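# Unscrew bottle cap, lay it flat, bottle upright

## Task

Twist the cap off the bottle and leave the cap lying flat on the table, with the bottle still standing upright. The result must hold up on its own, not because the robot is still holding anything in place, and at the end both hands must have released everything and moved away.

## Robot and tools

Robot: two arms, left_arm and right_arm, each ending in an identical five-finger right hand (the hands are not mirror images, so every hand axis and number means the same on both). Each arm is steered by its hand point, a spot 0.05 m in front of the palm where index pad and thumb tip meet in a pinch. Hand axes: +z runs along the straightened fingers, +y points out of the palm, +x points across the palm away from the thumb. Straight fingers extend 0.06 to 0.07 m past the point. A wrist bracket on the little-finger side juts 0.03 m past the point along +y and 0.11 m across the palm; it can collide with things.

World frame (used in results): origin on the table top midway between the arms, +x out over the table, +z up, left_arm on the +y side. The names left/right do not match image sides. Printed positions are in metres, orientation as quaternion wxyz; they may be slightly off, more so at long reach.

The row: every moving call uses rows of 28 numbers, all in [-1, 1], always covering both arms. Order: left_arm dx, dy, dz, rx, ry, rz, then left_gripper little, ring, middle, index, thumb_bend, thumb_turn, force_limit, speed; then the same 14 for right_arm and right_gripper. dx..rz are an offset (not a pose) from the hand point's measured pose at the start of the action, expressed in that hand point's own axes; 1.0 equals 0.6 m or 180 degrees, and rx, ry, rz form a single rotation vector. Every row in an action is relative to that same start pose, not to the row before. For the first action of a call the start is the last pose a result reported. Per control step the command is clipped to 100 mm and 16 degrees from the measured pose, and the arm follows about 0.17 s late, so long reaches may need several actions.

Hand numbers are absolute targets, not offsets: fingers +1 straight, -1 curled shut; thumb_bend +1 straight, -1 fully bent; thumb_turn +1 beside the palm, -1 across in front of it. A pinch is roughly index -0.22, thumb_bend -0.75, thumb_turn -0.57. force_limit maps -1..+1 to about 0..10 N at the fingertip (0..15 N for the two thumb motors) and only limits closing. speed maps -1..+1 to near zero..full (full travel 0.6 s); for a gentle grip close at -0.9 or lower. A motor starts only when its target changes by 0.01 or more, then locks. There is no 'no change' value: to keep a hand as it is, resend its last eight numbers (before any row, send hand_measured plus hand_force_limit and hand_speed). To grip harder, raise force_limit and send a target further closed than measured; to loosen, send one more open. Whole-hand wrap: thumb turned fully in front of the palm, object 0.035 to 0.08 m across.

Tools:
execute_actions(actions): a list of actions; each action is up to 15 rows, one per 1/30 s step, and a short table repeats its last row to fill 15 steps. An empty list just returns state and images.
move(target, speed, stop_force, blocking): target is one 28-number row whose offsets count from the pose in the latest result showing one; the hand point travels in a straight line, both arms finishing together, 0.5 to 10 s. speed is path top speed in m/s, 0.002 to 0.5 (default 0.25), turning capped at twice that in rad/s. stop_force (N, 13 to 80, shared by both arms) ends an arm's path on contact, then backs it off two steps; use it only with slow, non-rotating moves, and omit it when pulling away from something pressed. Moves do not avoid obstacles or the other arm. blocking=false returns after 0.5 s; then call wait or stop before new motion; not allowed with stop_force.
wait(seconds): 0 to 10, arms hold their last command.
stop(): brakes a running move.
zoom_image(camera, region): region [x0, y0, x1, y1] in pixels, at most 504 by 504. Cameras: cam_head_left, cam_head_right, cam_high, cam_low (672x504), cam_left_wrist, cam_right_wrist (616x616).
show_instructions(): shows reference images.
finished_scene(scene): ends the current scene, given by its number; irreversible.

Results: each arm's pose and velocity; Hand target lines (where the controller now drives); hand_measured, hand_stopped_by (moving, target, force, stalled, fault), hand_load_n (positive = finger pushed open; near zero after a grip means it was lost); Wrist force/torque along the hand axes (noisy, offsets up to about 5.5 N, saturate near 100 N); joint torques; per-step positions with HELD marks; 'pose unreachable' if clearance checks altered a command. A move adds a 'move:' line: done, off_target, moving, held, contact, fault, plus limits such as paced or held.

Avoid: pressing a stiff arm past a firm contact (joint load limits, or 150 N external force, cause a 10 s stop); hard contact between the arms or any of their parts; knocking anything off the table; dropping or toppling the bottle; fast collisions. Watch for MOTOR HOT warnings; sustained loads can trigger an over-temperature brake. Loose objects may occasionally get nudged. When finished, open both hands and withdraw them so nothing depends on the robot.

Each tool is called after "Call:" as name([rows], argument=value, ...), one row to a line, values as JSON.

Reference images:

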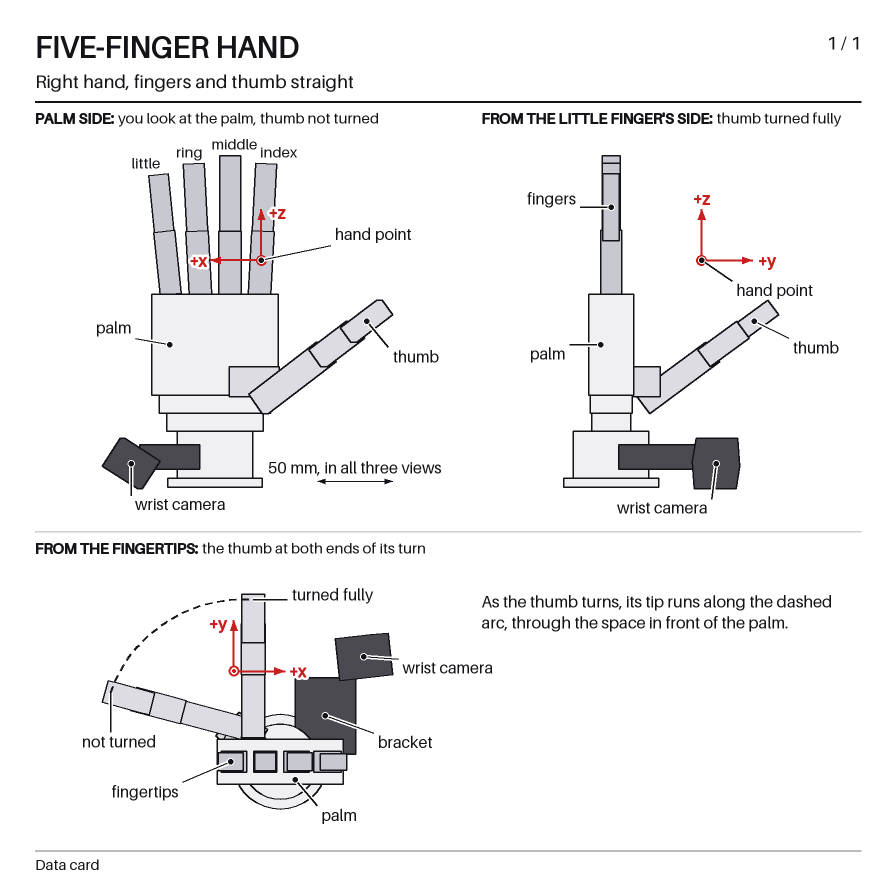

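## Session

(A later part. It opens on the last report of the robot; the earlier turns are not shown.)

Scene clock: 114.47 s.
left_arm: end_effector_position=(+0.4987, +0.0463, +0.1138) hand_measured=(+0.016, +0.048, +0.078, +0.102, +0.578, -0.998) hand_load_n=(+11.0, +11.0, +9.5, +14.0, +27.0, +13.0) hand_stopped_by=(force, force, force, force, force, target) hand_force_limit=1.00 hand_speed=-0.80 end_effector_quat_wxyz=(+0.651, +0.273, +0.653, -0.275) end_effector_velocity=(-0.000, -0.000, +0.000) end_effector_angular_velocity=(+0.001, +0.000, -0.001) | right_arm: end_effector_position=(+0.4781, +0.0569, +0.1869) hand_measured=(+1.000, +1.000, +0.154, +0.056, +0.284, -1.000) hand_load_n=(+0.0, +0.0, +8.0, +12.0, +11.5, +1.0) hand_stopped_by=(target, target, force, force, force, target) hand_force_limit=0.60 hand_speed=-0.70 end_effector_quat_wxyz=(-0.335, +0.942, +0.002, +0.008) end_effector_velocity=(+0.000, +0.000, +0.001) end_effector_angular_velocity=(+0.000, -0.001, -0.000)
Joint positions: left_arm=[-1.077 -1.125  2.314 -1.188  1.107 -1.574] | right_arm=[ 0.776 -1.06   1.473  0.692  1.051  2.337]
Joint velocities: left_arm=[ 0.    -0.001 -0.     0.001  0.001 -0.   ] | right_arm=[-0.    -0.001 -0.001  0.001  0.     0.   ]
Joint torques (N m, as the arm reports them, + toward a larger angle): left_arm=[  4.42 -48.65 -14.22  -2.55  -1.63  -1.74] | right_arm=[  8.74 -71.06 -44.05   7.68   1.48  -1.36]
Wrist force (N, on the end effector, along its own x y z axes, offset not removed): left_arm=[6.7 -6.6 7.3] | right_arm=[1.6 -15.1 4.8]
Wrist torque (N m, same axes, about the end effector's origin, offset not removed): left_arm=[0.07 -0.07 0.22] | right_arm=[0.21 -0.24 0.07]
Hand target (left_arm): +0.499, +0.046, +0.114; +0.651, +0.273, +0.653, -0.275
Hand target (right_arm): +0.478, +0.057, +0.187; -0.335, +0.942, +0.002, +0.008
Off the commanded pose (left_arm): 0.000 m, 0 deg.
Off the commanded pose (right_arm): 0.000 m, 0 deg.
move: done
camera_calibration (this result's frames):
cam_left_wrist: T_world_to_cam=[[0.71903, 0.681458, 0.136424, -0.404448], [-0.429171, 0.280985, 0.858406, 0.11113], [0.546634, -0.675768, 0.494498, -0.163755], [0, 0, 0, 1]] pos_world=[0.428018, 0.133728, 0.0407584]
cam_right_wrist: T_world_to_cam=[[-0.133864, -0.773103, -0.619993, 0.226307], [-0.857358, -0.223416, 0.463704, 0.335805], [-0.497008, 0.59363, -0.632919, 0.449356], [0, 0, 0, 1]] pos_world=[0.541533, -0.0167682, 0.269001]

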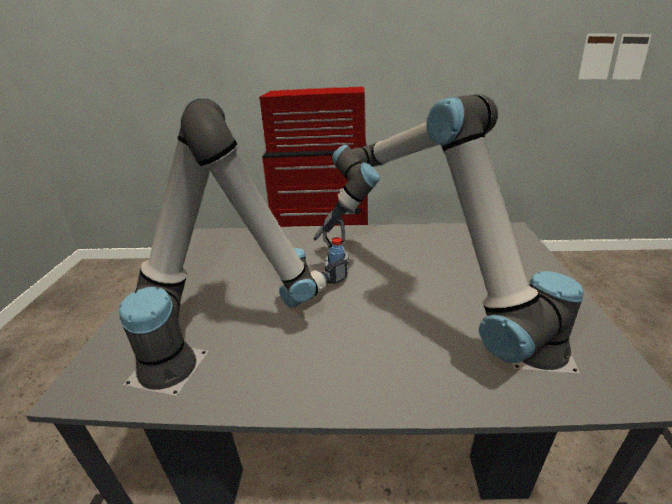

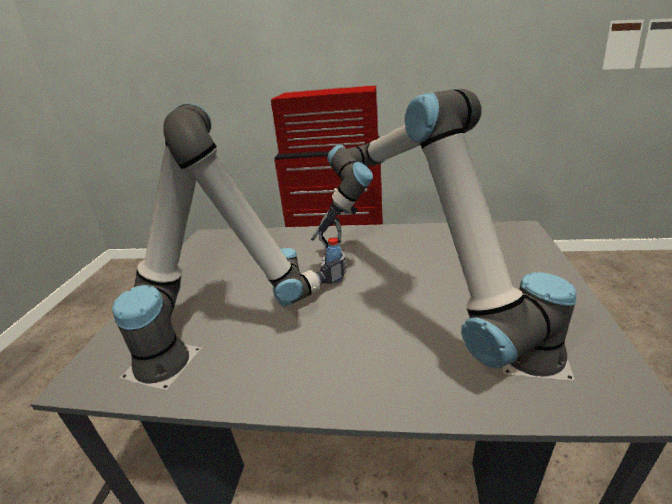

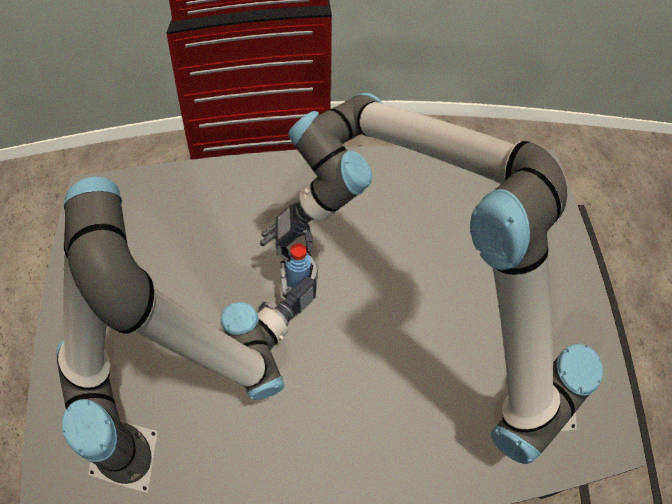

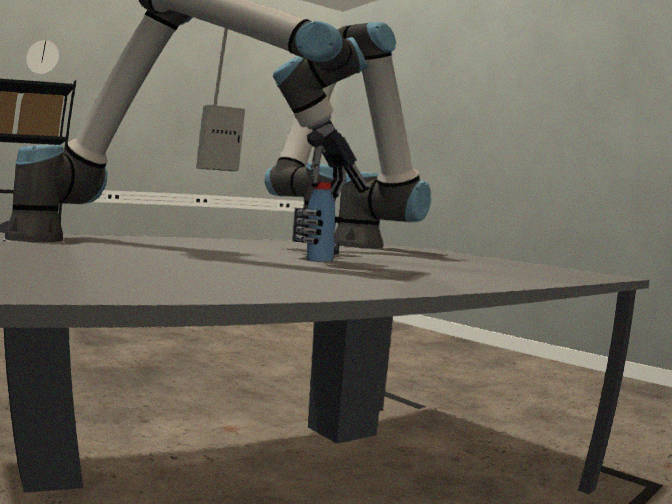

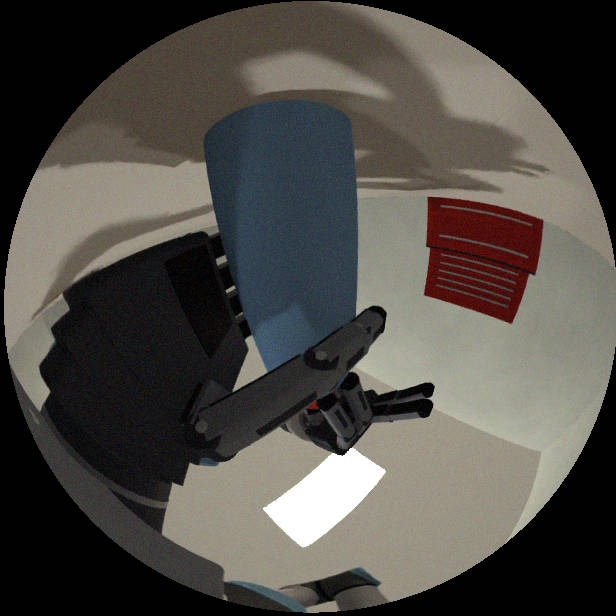

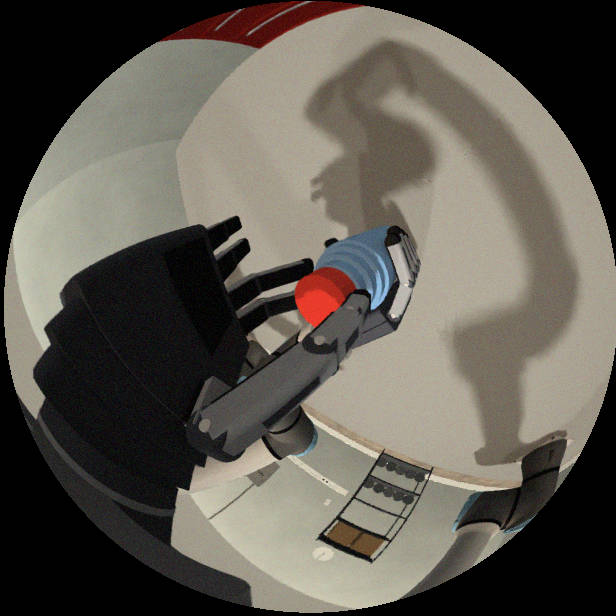

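Call:
move(target=[0,0,0,0,0,0,-1,-1,-1,-1,-1,-1,1,-0.8, 0,0,0,0,0,0, 1,1,0.4,0.4,0.5,-1,0.6,0])

Call:
move(target=[0,0,0,0,0,0,-1,-1,-1,-1,-1,-1,1,-0.8, 0,-0.005,-0.006,0.083,0,0, 1,1,0.4,0.4,0.5,-1,0.6,0], speed=0.15)

Call:
move(target=[0,0,0,0,0,0,-1,-1,-1,-1,-1,-1,1,-0.8, 0,0,0,0,0,0, 1,1,-0.5,-0.5,-0.9,-1,0.6,-0.7])

Call:
zoom_image(camera="cam_low", region=[260,130,400,260])

Scene clock: 115.50 s.
left_arm: end_effector_position=(+0.4987, +0.0463, +0.1138) hand_measured=(+0.016, +0.048, +0.078, +0.102, +0.578, -0.998) hand_load_n=(+10.5, +9.5, +7.5, +11.0, +29.0, +12.0) hand_stopped_by=(force, force, force, force, force, target) hand_force_limit=1.00 hand_speed=-0.80 end_effector_quat_wxyz=(+0.651, +0.273, +0.653, -0.275) end_effector_velocity=(+0.000, -0.000, +0.000) end_effector_angular_velocity=(-0.001, -0.000, -0.000) | right_arm: end_effector_position=(+0.4781, +0.0569, +0.1869) hand_measured=(+1.000, +1.000, +0.400, +0.400, +0.500, -1.000) hand_load_n=(+0.0, +0.0, +0.0, +0.0, +0.0, +0.0) hand_stopped_by=(target, target, target, target, target, target) hand_force_limit=0.60 hand_speed=0.00 end_effector_quat_wxyz=(-0.335, +0.942, +0.002, +0.008) end_effector_velocity=(+0.001, +0.000, -0.000) end_effector_angular_velocity=(-0.000, -0.000, +0.000)
Joint positions: left_arm=[-1.077 -1.125  2.314 -1.188  1.107 -1.574] | right_arm=[ 0.776 -1.06   1.473  0.692  1.051  2.337]
Joint velocities: left_arm=[ 0.     0.    -0.    -0.001  0.    -0.   ] | right_arm=[-0.     0.001 -0.001  0.    -0.    -0.   ]
Joint torques (N m, as the arm reports them, + toward a larger angle): left_arm=[  8.13 -50.29 -14.02  -2.4   -2.63  -1.04] | right_arm=[  5.25 -71.76 -40.83  -0.89   1.85  -2.72]
Wrist force (N, on the end effector, along its own x y z axes, offset not removed): left_arm=[1.2 1.0 -4.7] | right_arm=[-5.0 -0.6 -0.6]
Wrist torque (N m, same axes, about the end effector's origin, offset not removed): left_arm=[0.25 0.01 0.08] | right_arm=[-0.19 0.90 -0.33]
Hand target (left_arm): +0.499, +0.046, +0.114; +0.651, +0.273, +0.653, -0.275
Hand target (right_arm): +0.478, +0.057, +0.187; -0.335, +0.942, +0.002, +0.008
Off the commanded pose (left_arm): 0.000 m, 0 deg.
Off the commanded pose (right_arm): 0.000 m, 0 deg.
move: done
camera_calibration (this result's frames):
cam_left_wrist: T_world_to_cam=[[0.71903, 0.681459, 0.136415, -0.404448], [-0.429165, 0.28099, 0.858407, 0.111127], [0.546638, -0.675765, 0.494498, -0.163756], [0, 0, 0, 1]] pos_world=[0.428018, 0.133728, 0.0407577]
cam_right_wrist: T_world_to_cam=[[-0.133916, -0.773142, -0.619934, 0.226315], [-0.85732, -0.223387, 0.463789, 0.335751], [-0.497061, 0.59359, -0.632915, 0.449385], [0, 0, 0, 1]] pos_world=[0.541524, -0.0167746, 0.269005]

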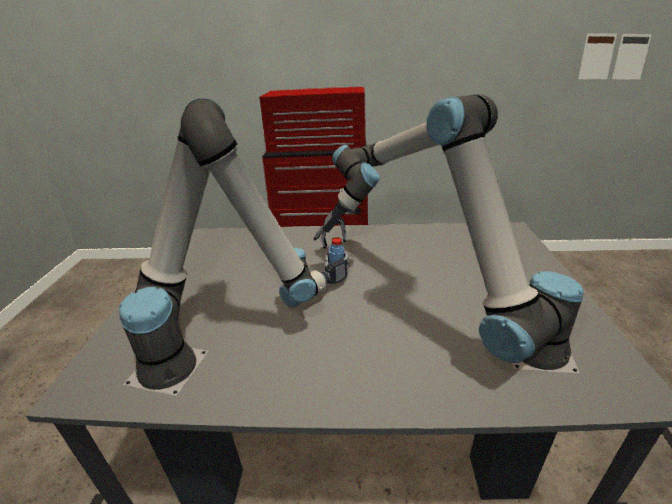

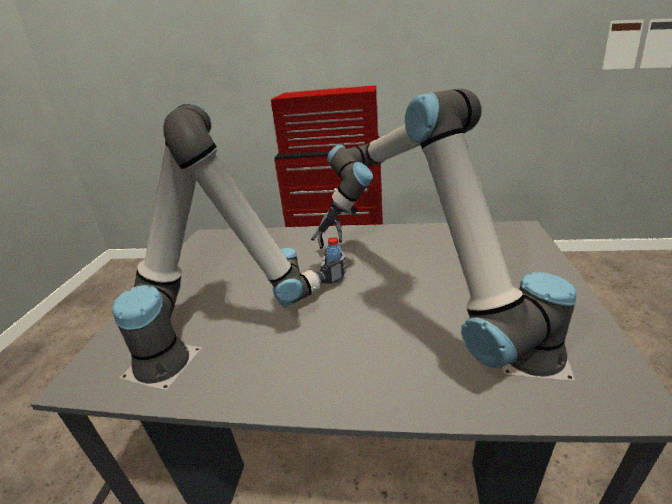

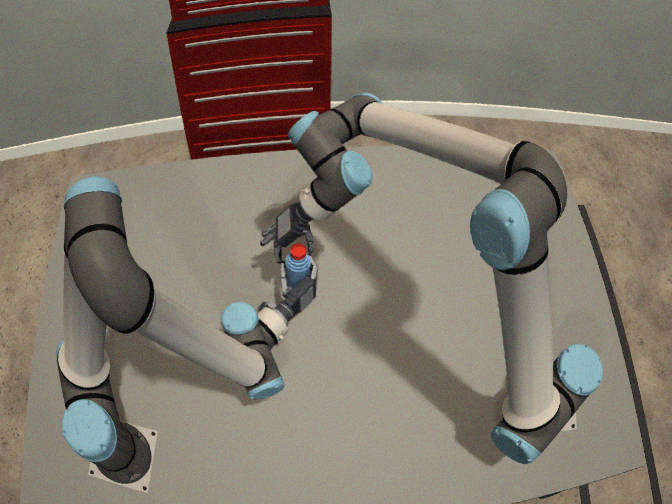

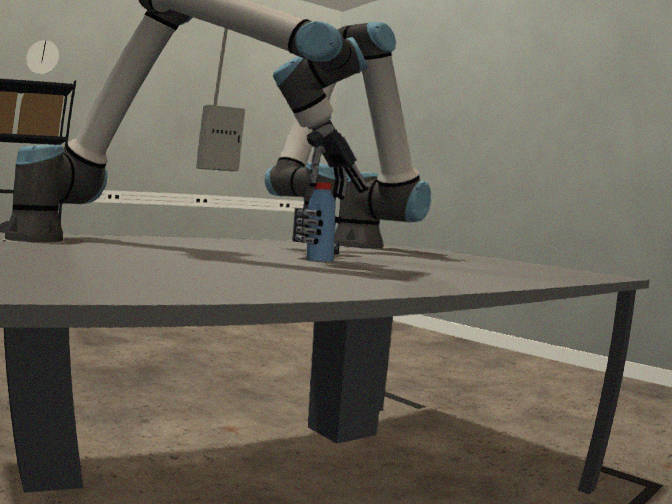

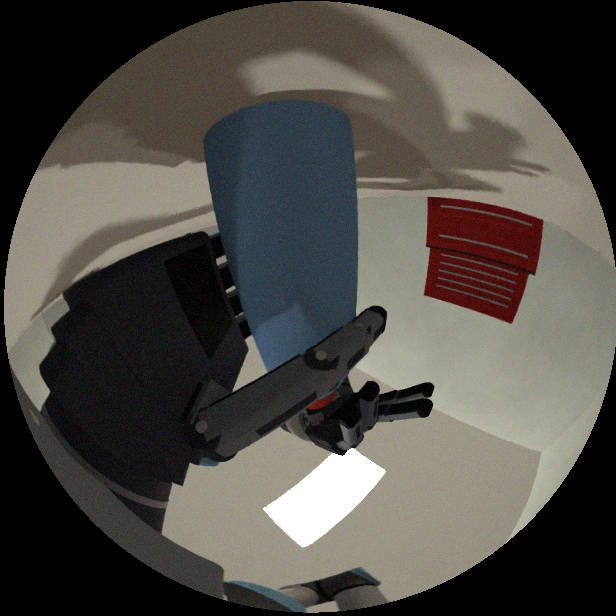

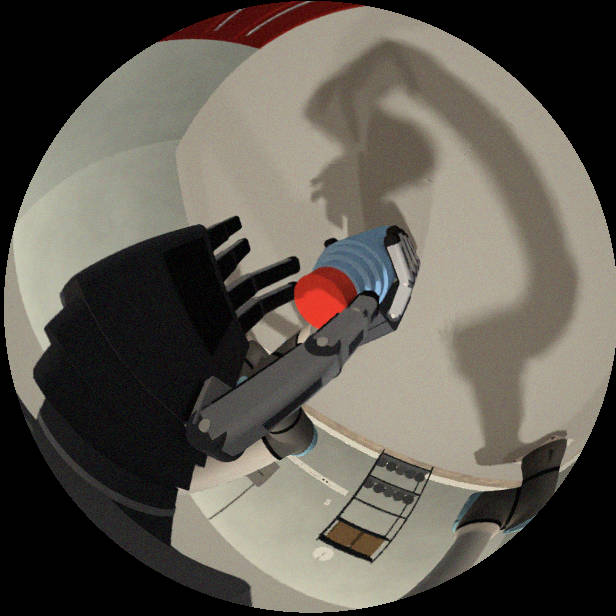

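Scene clock: 116.83 s.
left_arm: end_effector_position=(+0.4987, +0.0463, +0.1138) hand_measured=(+0.016, +0.048, +0.078, +0.102, +0.578, -0.998) hand_load_n=(+10.5, +9.5, +7.5, +11.0, +29.0, +12.0) hand_stopped_by=(force, force, force, force, force, target) hand_force_limit=1.00 hand_speed=-0.80 end_effector_quat_wxyz=(+0.651, +0.273, +0.653, -0.275) end_effector_velocity=(-0.000, +0.000, -0.001) end_effector_angular_velocity=(+0.002, +0.001, -0.000) | right_arm: end_effector_position=(+0.4781, +0.0569, +0.1916) hand_measured=(+1.000, +1.000, +0.400, +0.400, +0.500, -1.000) hand_load_n=(+0.0, +0.0, +0.0, +0.0, +0.0, +0.0) hand_stopped_by=(target, target, target, target, target, target) hand_force_limit=0.60 hand_speed=0.00 end_effector_quat_wxyz=(-0.454, +0.891, +0.003, +0.007) end_effector_velocity=(+0.001, +0.000, -0.001) end_effector_angular_velocity=(+0.016, -0.000, -0.002)
Joint positions: left_arm=[-1.077 -1.125  2.314 -1.188  1.107 -1.574] | right_arm=[ 0.706 -1.133  1.616  0.436  0.832  2.399]
Joint velocities: left_arm=[ 0.     0.     0.     0.001  0.    -0.   ] | right_arm=[-0.004 -0.003  0.009 -0.021 -0.012  0.009]
Joint torques (N m, as the arm reports them, + toward a larger angle): left_arm=[  8.92 -50.22 -14.44  -2.22  -2.8   -1.24] | right_arm=[-16.14 -79.83 -25.3   -1.43  -4.58   3.6 ]
Wrist force (N, on the end effector, along its own x y z axes, offset not removed): left_arm=[-0.9 -1.3 -3.0] | right_arm=[1.0 -2.3 -1.6]
Wrist torque (N m, same axes, about the end effector's origin, offset not removed): left_arm=[-0.23 0.21 -0.08] | right_arm=[-0.61 -0.07 0.15]
Hand target (left_arm): +0.499, +0.046, +0.114; +0.651, +0.273, +0.653, -0.275
Hand target (right_arm): +0.478, +0.057, +0.192; -0.455, +0.891, +0.003, +0.007
Off the commanded pose (left_arm): 0.000 m, 0 deg.
Off the commanded pose (right_arm): 0.000 m, 0 deg.
move: done
camera_calibration (this result's frames):
cam_left_wrist: T_world_to_cam=[[0.71903, 0.681459, 0.136415, -0.404448], [-0.429165, 0.28099, 0.858407, 0.111127], [0.546638, -0.675765, 0.494499, -0.163756], [0, 0, 0, 1]] pos_world=[0.428018, 0.133728, 0.0407578]
cam_right_wrist: T_world_to_cam=[[-0.130622, -0.589305, -0.797281, 0.251172], [-0.856171, -0.338437, 0.390424, 0.353614], [-0.499908, 0.733607, -0.460339, 0.412647], [0, 0, 0, 1]] pos_world=[0.541848, -0.0350274, 0.252152]

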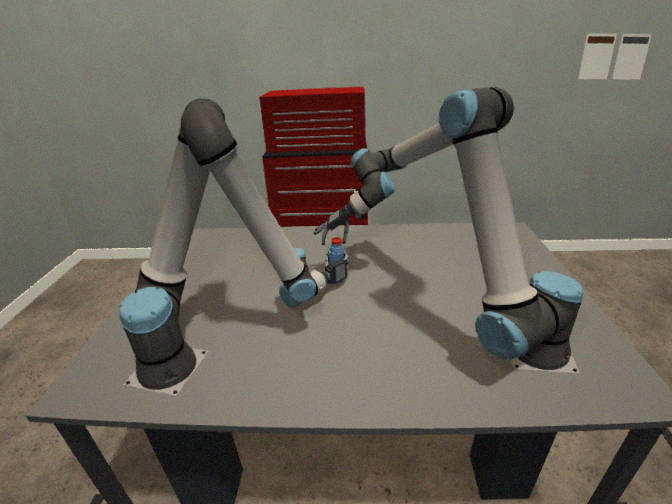

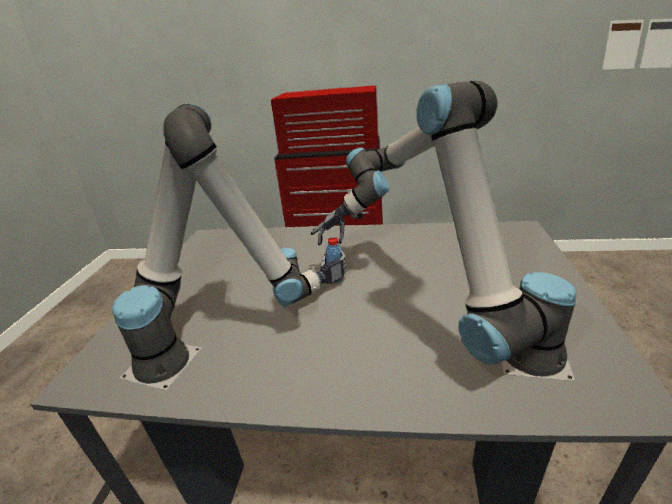

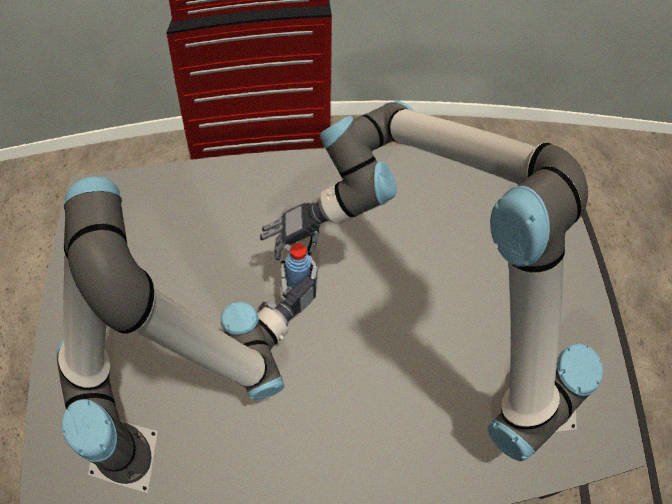

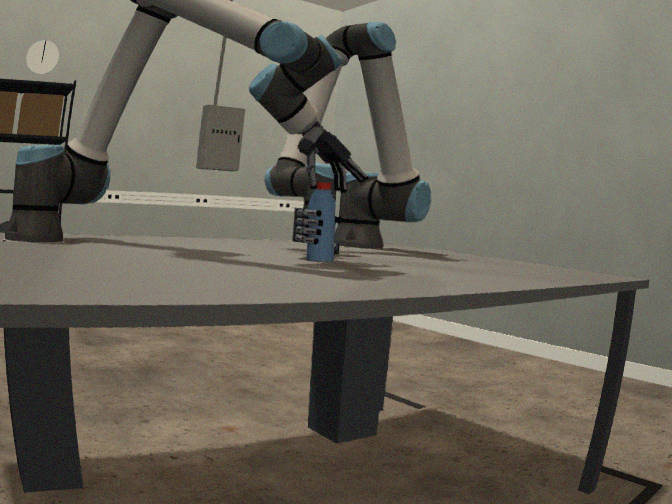

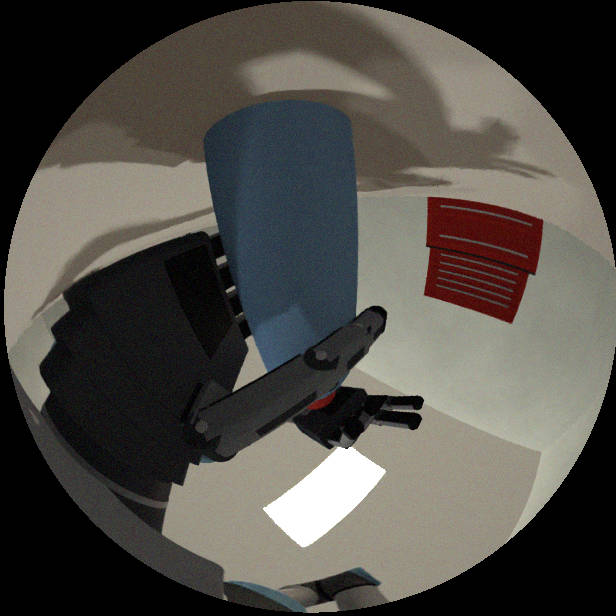

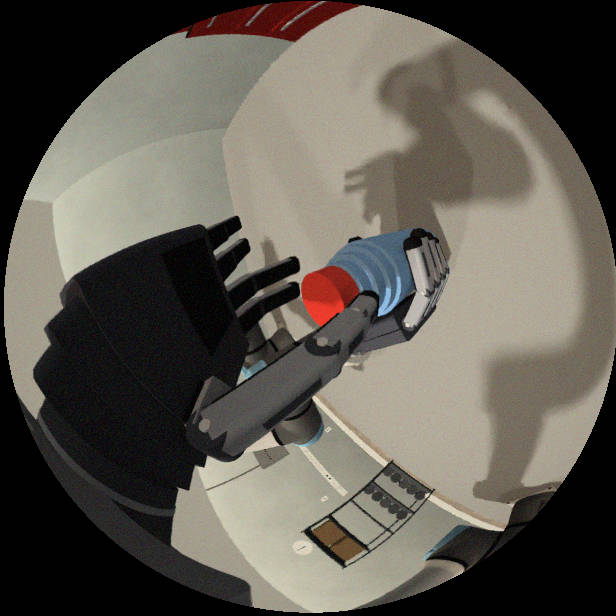

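Scene clock: 117.93 s.
left_arm: end_effector_position=(+0.4987, +0.0463, +0.1138) hand_measured=(+0.016, +0.048, +0.078, +0.102, +0.578, -0.998) hand_load_n=(+10.5, +9.5, +7.5, +11.0, +29.0, +12.0) hand_stopped_by=(force, force, force, force, force, target) hand_force_limit=1.00 hand_speed=-0.80 end_effector_quat_wxyz=(+0.651, +0.273, +0.653, -0.275) end_effector_velocity=(+0.000, -0.000, -0.000) end_effector_angular_velocity=(+0.001, +0.000, +0.000) | right_arm: end_effector_position=(+0.4781, +0.0569, +0.1916) hand_measured=(+1.000, +1.000, +0.022, -0.010, +0.284, -1.000) hand_load_n=(+0.0, +0.0, +6.5, +11.0, +16.5, +0.5) hand_stopped_by=(target, target, force, force, force, target) hand_force_limit=0.60 hand_speed=-0.70 end_effector_quat_wxyz=(-0.454, +0.891, +0.003, +0.007) end_effector_velocity=(+0.000, -0.000, +0.001) end_effector_angular_velocity=(+0.001, -0.001, -0.000)
Joint positions: left_arm=[-1.077 -1.125  2.314 -1.188  1.107 -1.574] | right_arm=[ 0.706 -1.133  1.616  0.437  0.832  2.399]
Joint velocities: left_arm=[-0.    -0.    -0.     0.001 -0.001  0.   ] | right_arm=[-0.    -0.002  0.     0.     0.     0.   ]
Joint torques (N m, as the arm reports them, + toward a larger angle): left_arm=[  7.12 -49.86 -14.11  -2.31   0.58  -0.99] | right_arm=[ 18.01 -56.91 -49.34   3.55   0.04  -3.67]
Wrist force (N, on the end effector, along its own x y z axes, offset not removed): left_arm=[-0.4 1.0 -2.2] | right_arm=[2.7 -0.1 0.4]
Wrist torque (N m, same axes, about the end effector's origin, offset not removed): left_arm=[0.20 0.07 0.18] | right_arm=[-0.29 -0.36 0.02]
Hand target (left_arm): +0.499, +0.046, +0.114; +0.651, +0.273, +0.653, -0.275
Hand target (right_arm): +0.478, +0.057, +0.192; -0.454, +0.891, +0.003, +0.007
Off the commanded pose (left_arm): 0.000 m, 0 deg.
Off the commanded pose (right_arm): 0.000 m, 0 deg.
move: done
camera_calibration (this result's frames):
cam_left_wrist: T_world_to_cam=[[0.718986, 0.681506, 0.136415, -0.404447], [-0.429184, 0.280962, 0.858407, 0.111138], [0.546682, -0.675729, 0.494499, -0.163775], [0, 0, 0, 1]] pos_world=[0.428023, 0.13374, 0.0407578]
cam_right_wrist: T_world_to_cam=[[-0.13061, -0.589318, -0.797274, 0.251182], [-0.856192, -0.338409, 0.390403, 0.353643], [-0.499876, 0.73361, -0.46037, 0.412652], [0, 0, 0, 1]] pos_world=[0.541868, -0.0350237, 0.25217]

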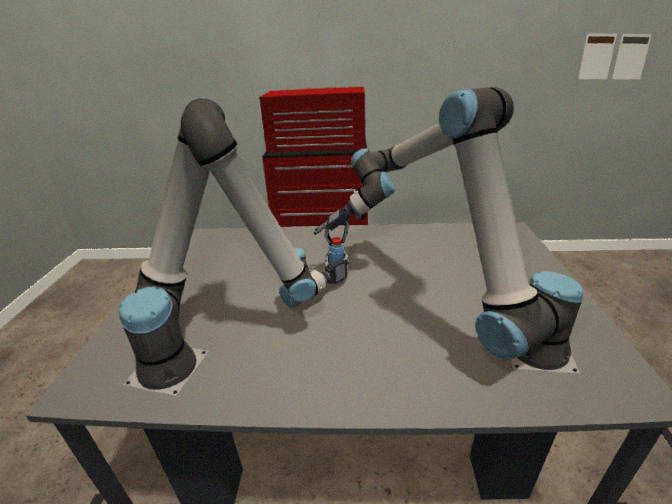

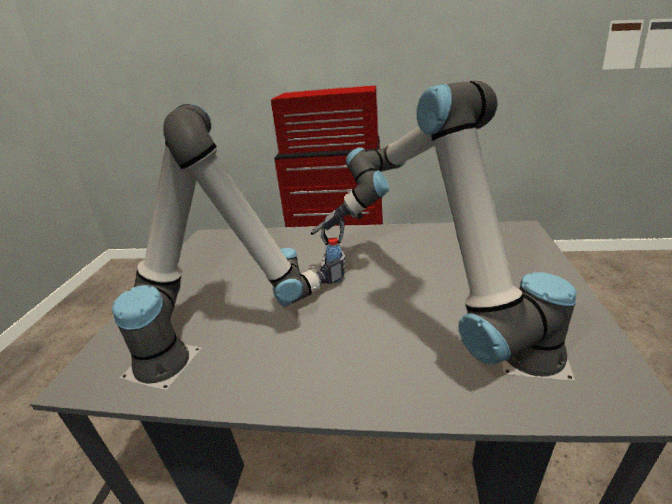

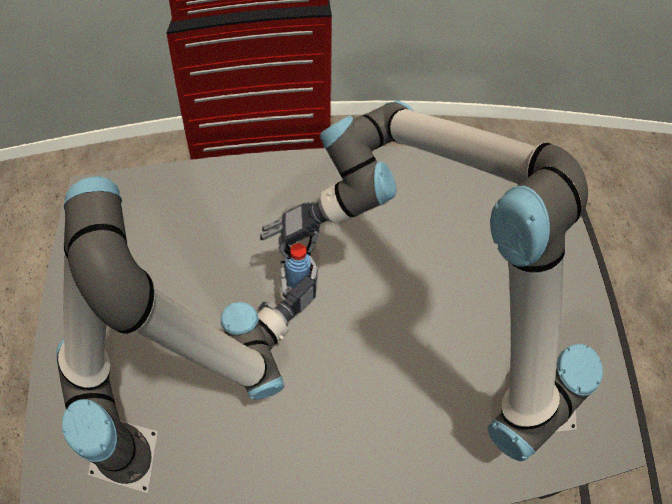

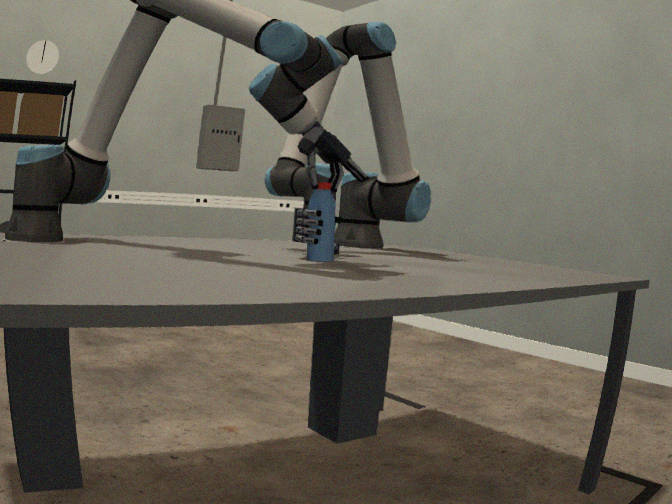

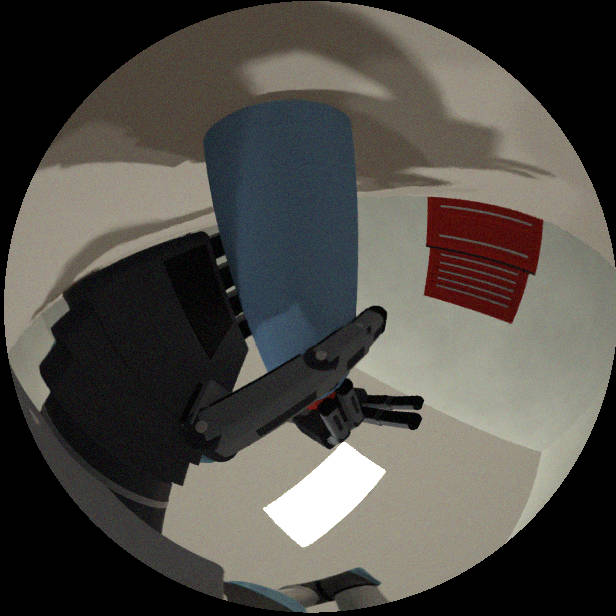

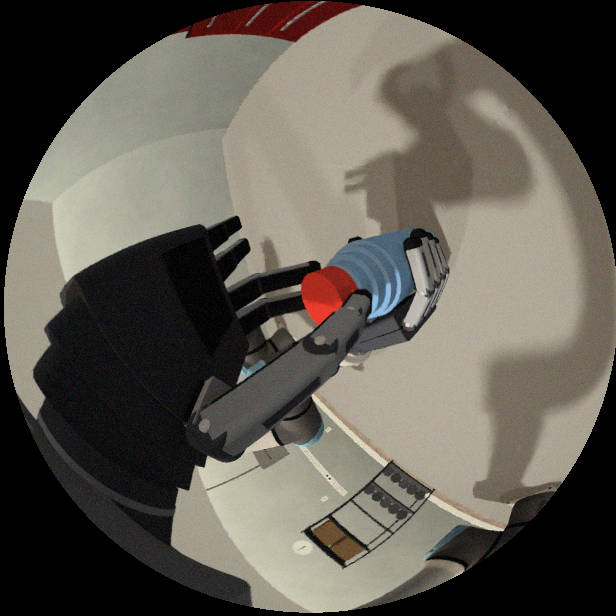

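Region (260, 130, 400, 260) of cam_low's 672x504 image, scaled by 3.600, with more detail than that image has; it fills the top 468 rows of this view, and the rest is white.

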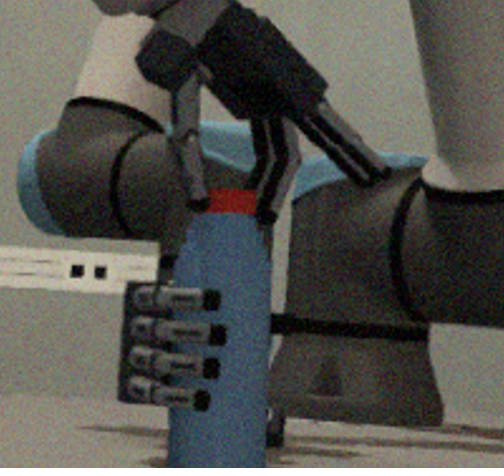

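Call:
move(target=[0,0,0,0,0,0,-1,-1,-1,-1,-1,-1,1,-0.8, -0.0045,0.0072,-0.0098,0,-0.270,-0.196, 1,1,-0.5,-0.5,-0.9,-1,0.6,-0.7], speed=0.25)

Scene clock: 120.80 s.
left_arm: end_effector_position=(+0.4987, +0.0464, +0.1137) hand_measured=(+0.016, +0.048, +0.078, +0.102, +0.598, -1.000) hand_load_n=(+14.5, +9.5, +3.0, +3.0, +31.0, +1.5) hand_stopped_by=(force, force, force, force, force, target) hand_force_limit=1.00 hand_speed=-0.80 end_effector_quat_wxyz=(+0.651, +0.273, +0.653, -0.275) end_effector_velocity=(+0.000, -0.000, +0.001) end_effector_angular_velocity=(-0.003, -0.001, +0.000) | right_arm: end_effector_position=(+0.4754, +0.0496, +0.1915) hand_measured=(+1.000, +1.000, +0.020, -0.010, +0.286, -1.000) hand_load_n=(+0.0, +0.0, +1.5, +7.0, +19.5, +8.0) hand_stopped_by=(target, target, force, force, force, target) hand_force_limit=0.60 hand_speed=-0.70 end_effector_quat_wxyz=(-0.390, +0.774, +0.447, -0.220) end_effector_velocity=(+0.000, -0.000, +0.001) end_effector_angular_velocity=(-0.000, +0.001, +0.015)
Joint positions: left_arm=[-1.076 -1.125  2.314 -1.188  1.107 -1.574] | right_arm=[ 0.726 -0.757  1.231  1.619  0.763  0.889]
Joint velocities: left_arm=[ 0.    -0.001 -0.    -0.002 -0.    -0.   ] | right_arm=[ 0.001  0.004 -0.005  0.015  0.007 -0.018]
Joint torques (N m, as the arm reports them, + toward a larger angle): left_arm=[ -4.76 -49.52 -20.06  -2.4    1.64  -1.12] | right_arm=[ 32.96 -72.91 -49.71   6.38  -0.66  -4.59]
Wrist force (N, on the end effector, along its own x y z axes, offset not removed): left_arm=[-4.4 4.2 -19.8] | right_arm=[-11.4 6.0 -16.7]
Wrist torque (N m, same axes, about the end effector's origin, offset not removed): left_arm=[0.07 -0.56 -0.63] | right_arm=[0.00 0.82 0.14]
Hand target (left_arm): +0.499, +0.046, +0.114; +0.651, +0.273, +0.653, -0.275
Hand target (right_arm): +0.475, +0.050, +0.192; -0.390, +0.774, +0.448, -0.221
Off the commanded pose (left_arm): 0.000 m, 0 deg.
Off the commanded pose (right_arm): 0.000 m, 0 deg.
move: done
camera_calibration (this result's frames):
cam_left_wrist: T_world_to_cam=[[0.718976, 0.681514, 0.136427, -0.404462], [-0.429181, 0.280932, 0.858418, 0.111141], [0.546697, -0.675734, 0.494476, -0.163759], [0, 0, 0, 1]] pos_world=[0.428024, 0.133766, 0.0407488]
cam_right_wrist: T_world_to_cam=[[0.451039, -0.419618, -0.787709, -0.0402644], [-0.139384, -0.904871, 0.40222, 0.0339826], [-0.881553, -0.0716224, -0.46662, 0.639259], [0, 0, 0, 1]] pos_world=[0.586439, 0.0596395, 0.252906]

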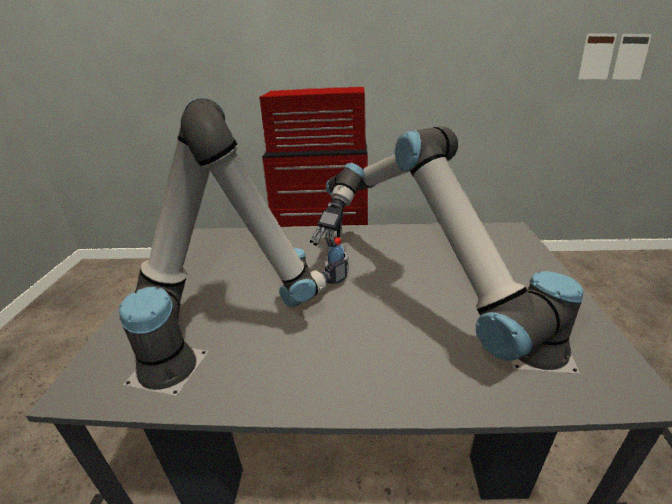

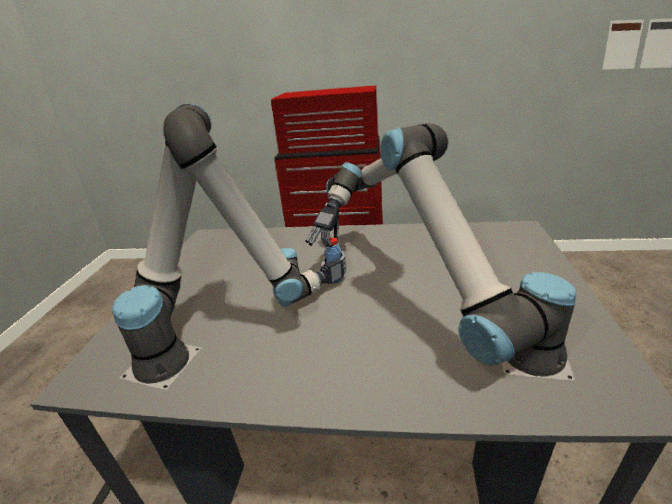

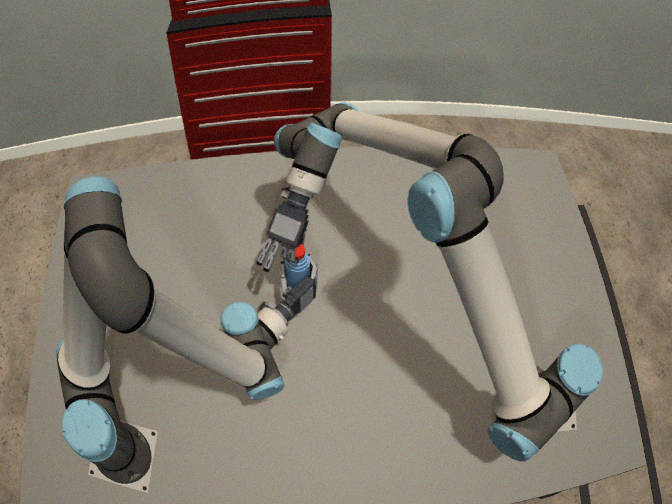

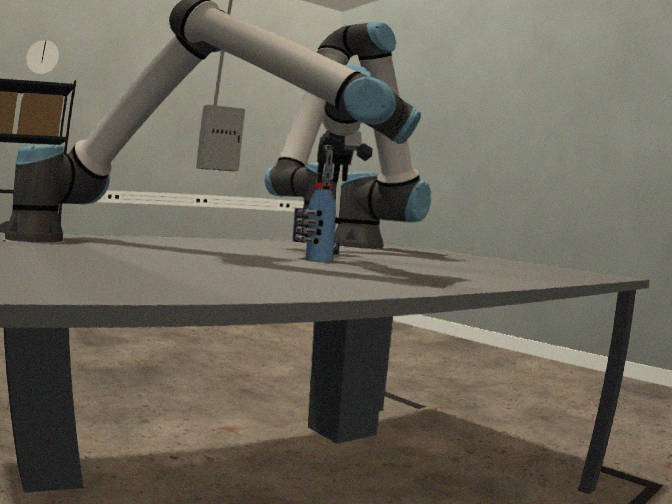

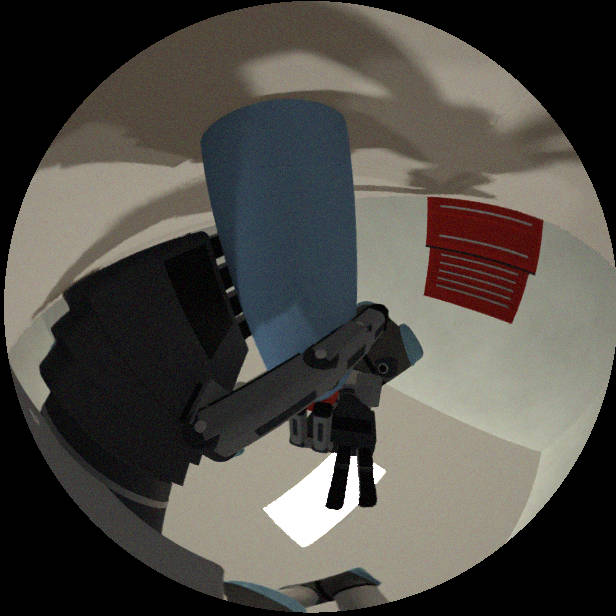

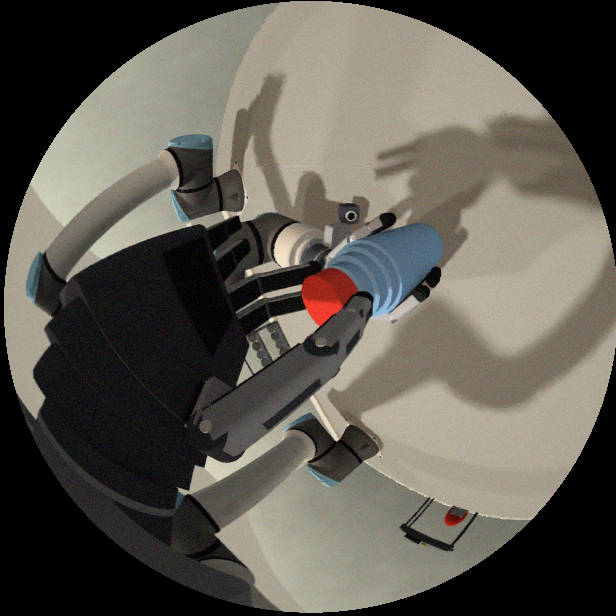

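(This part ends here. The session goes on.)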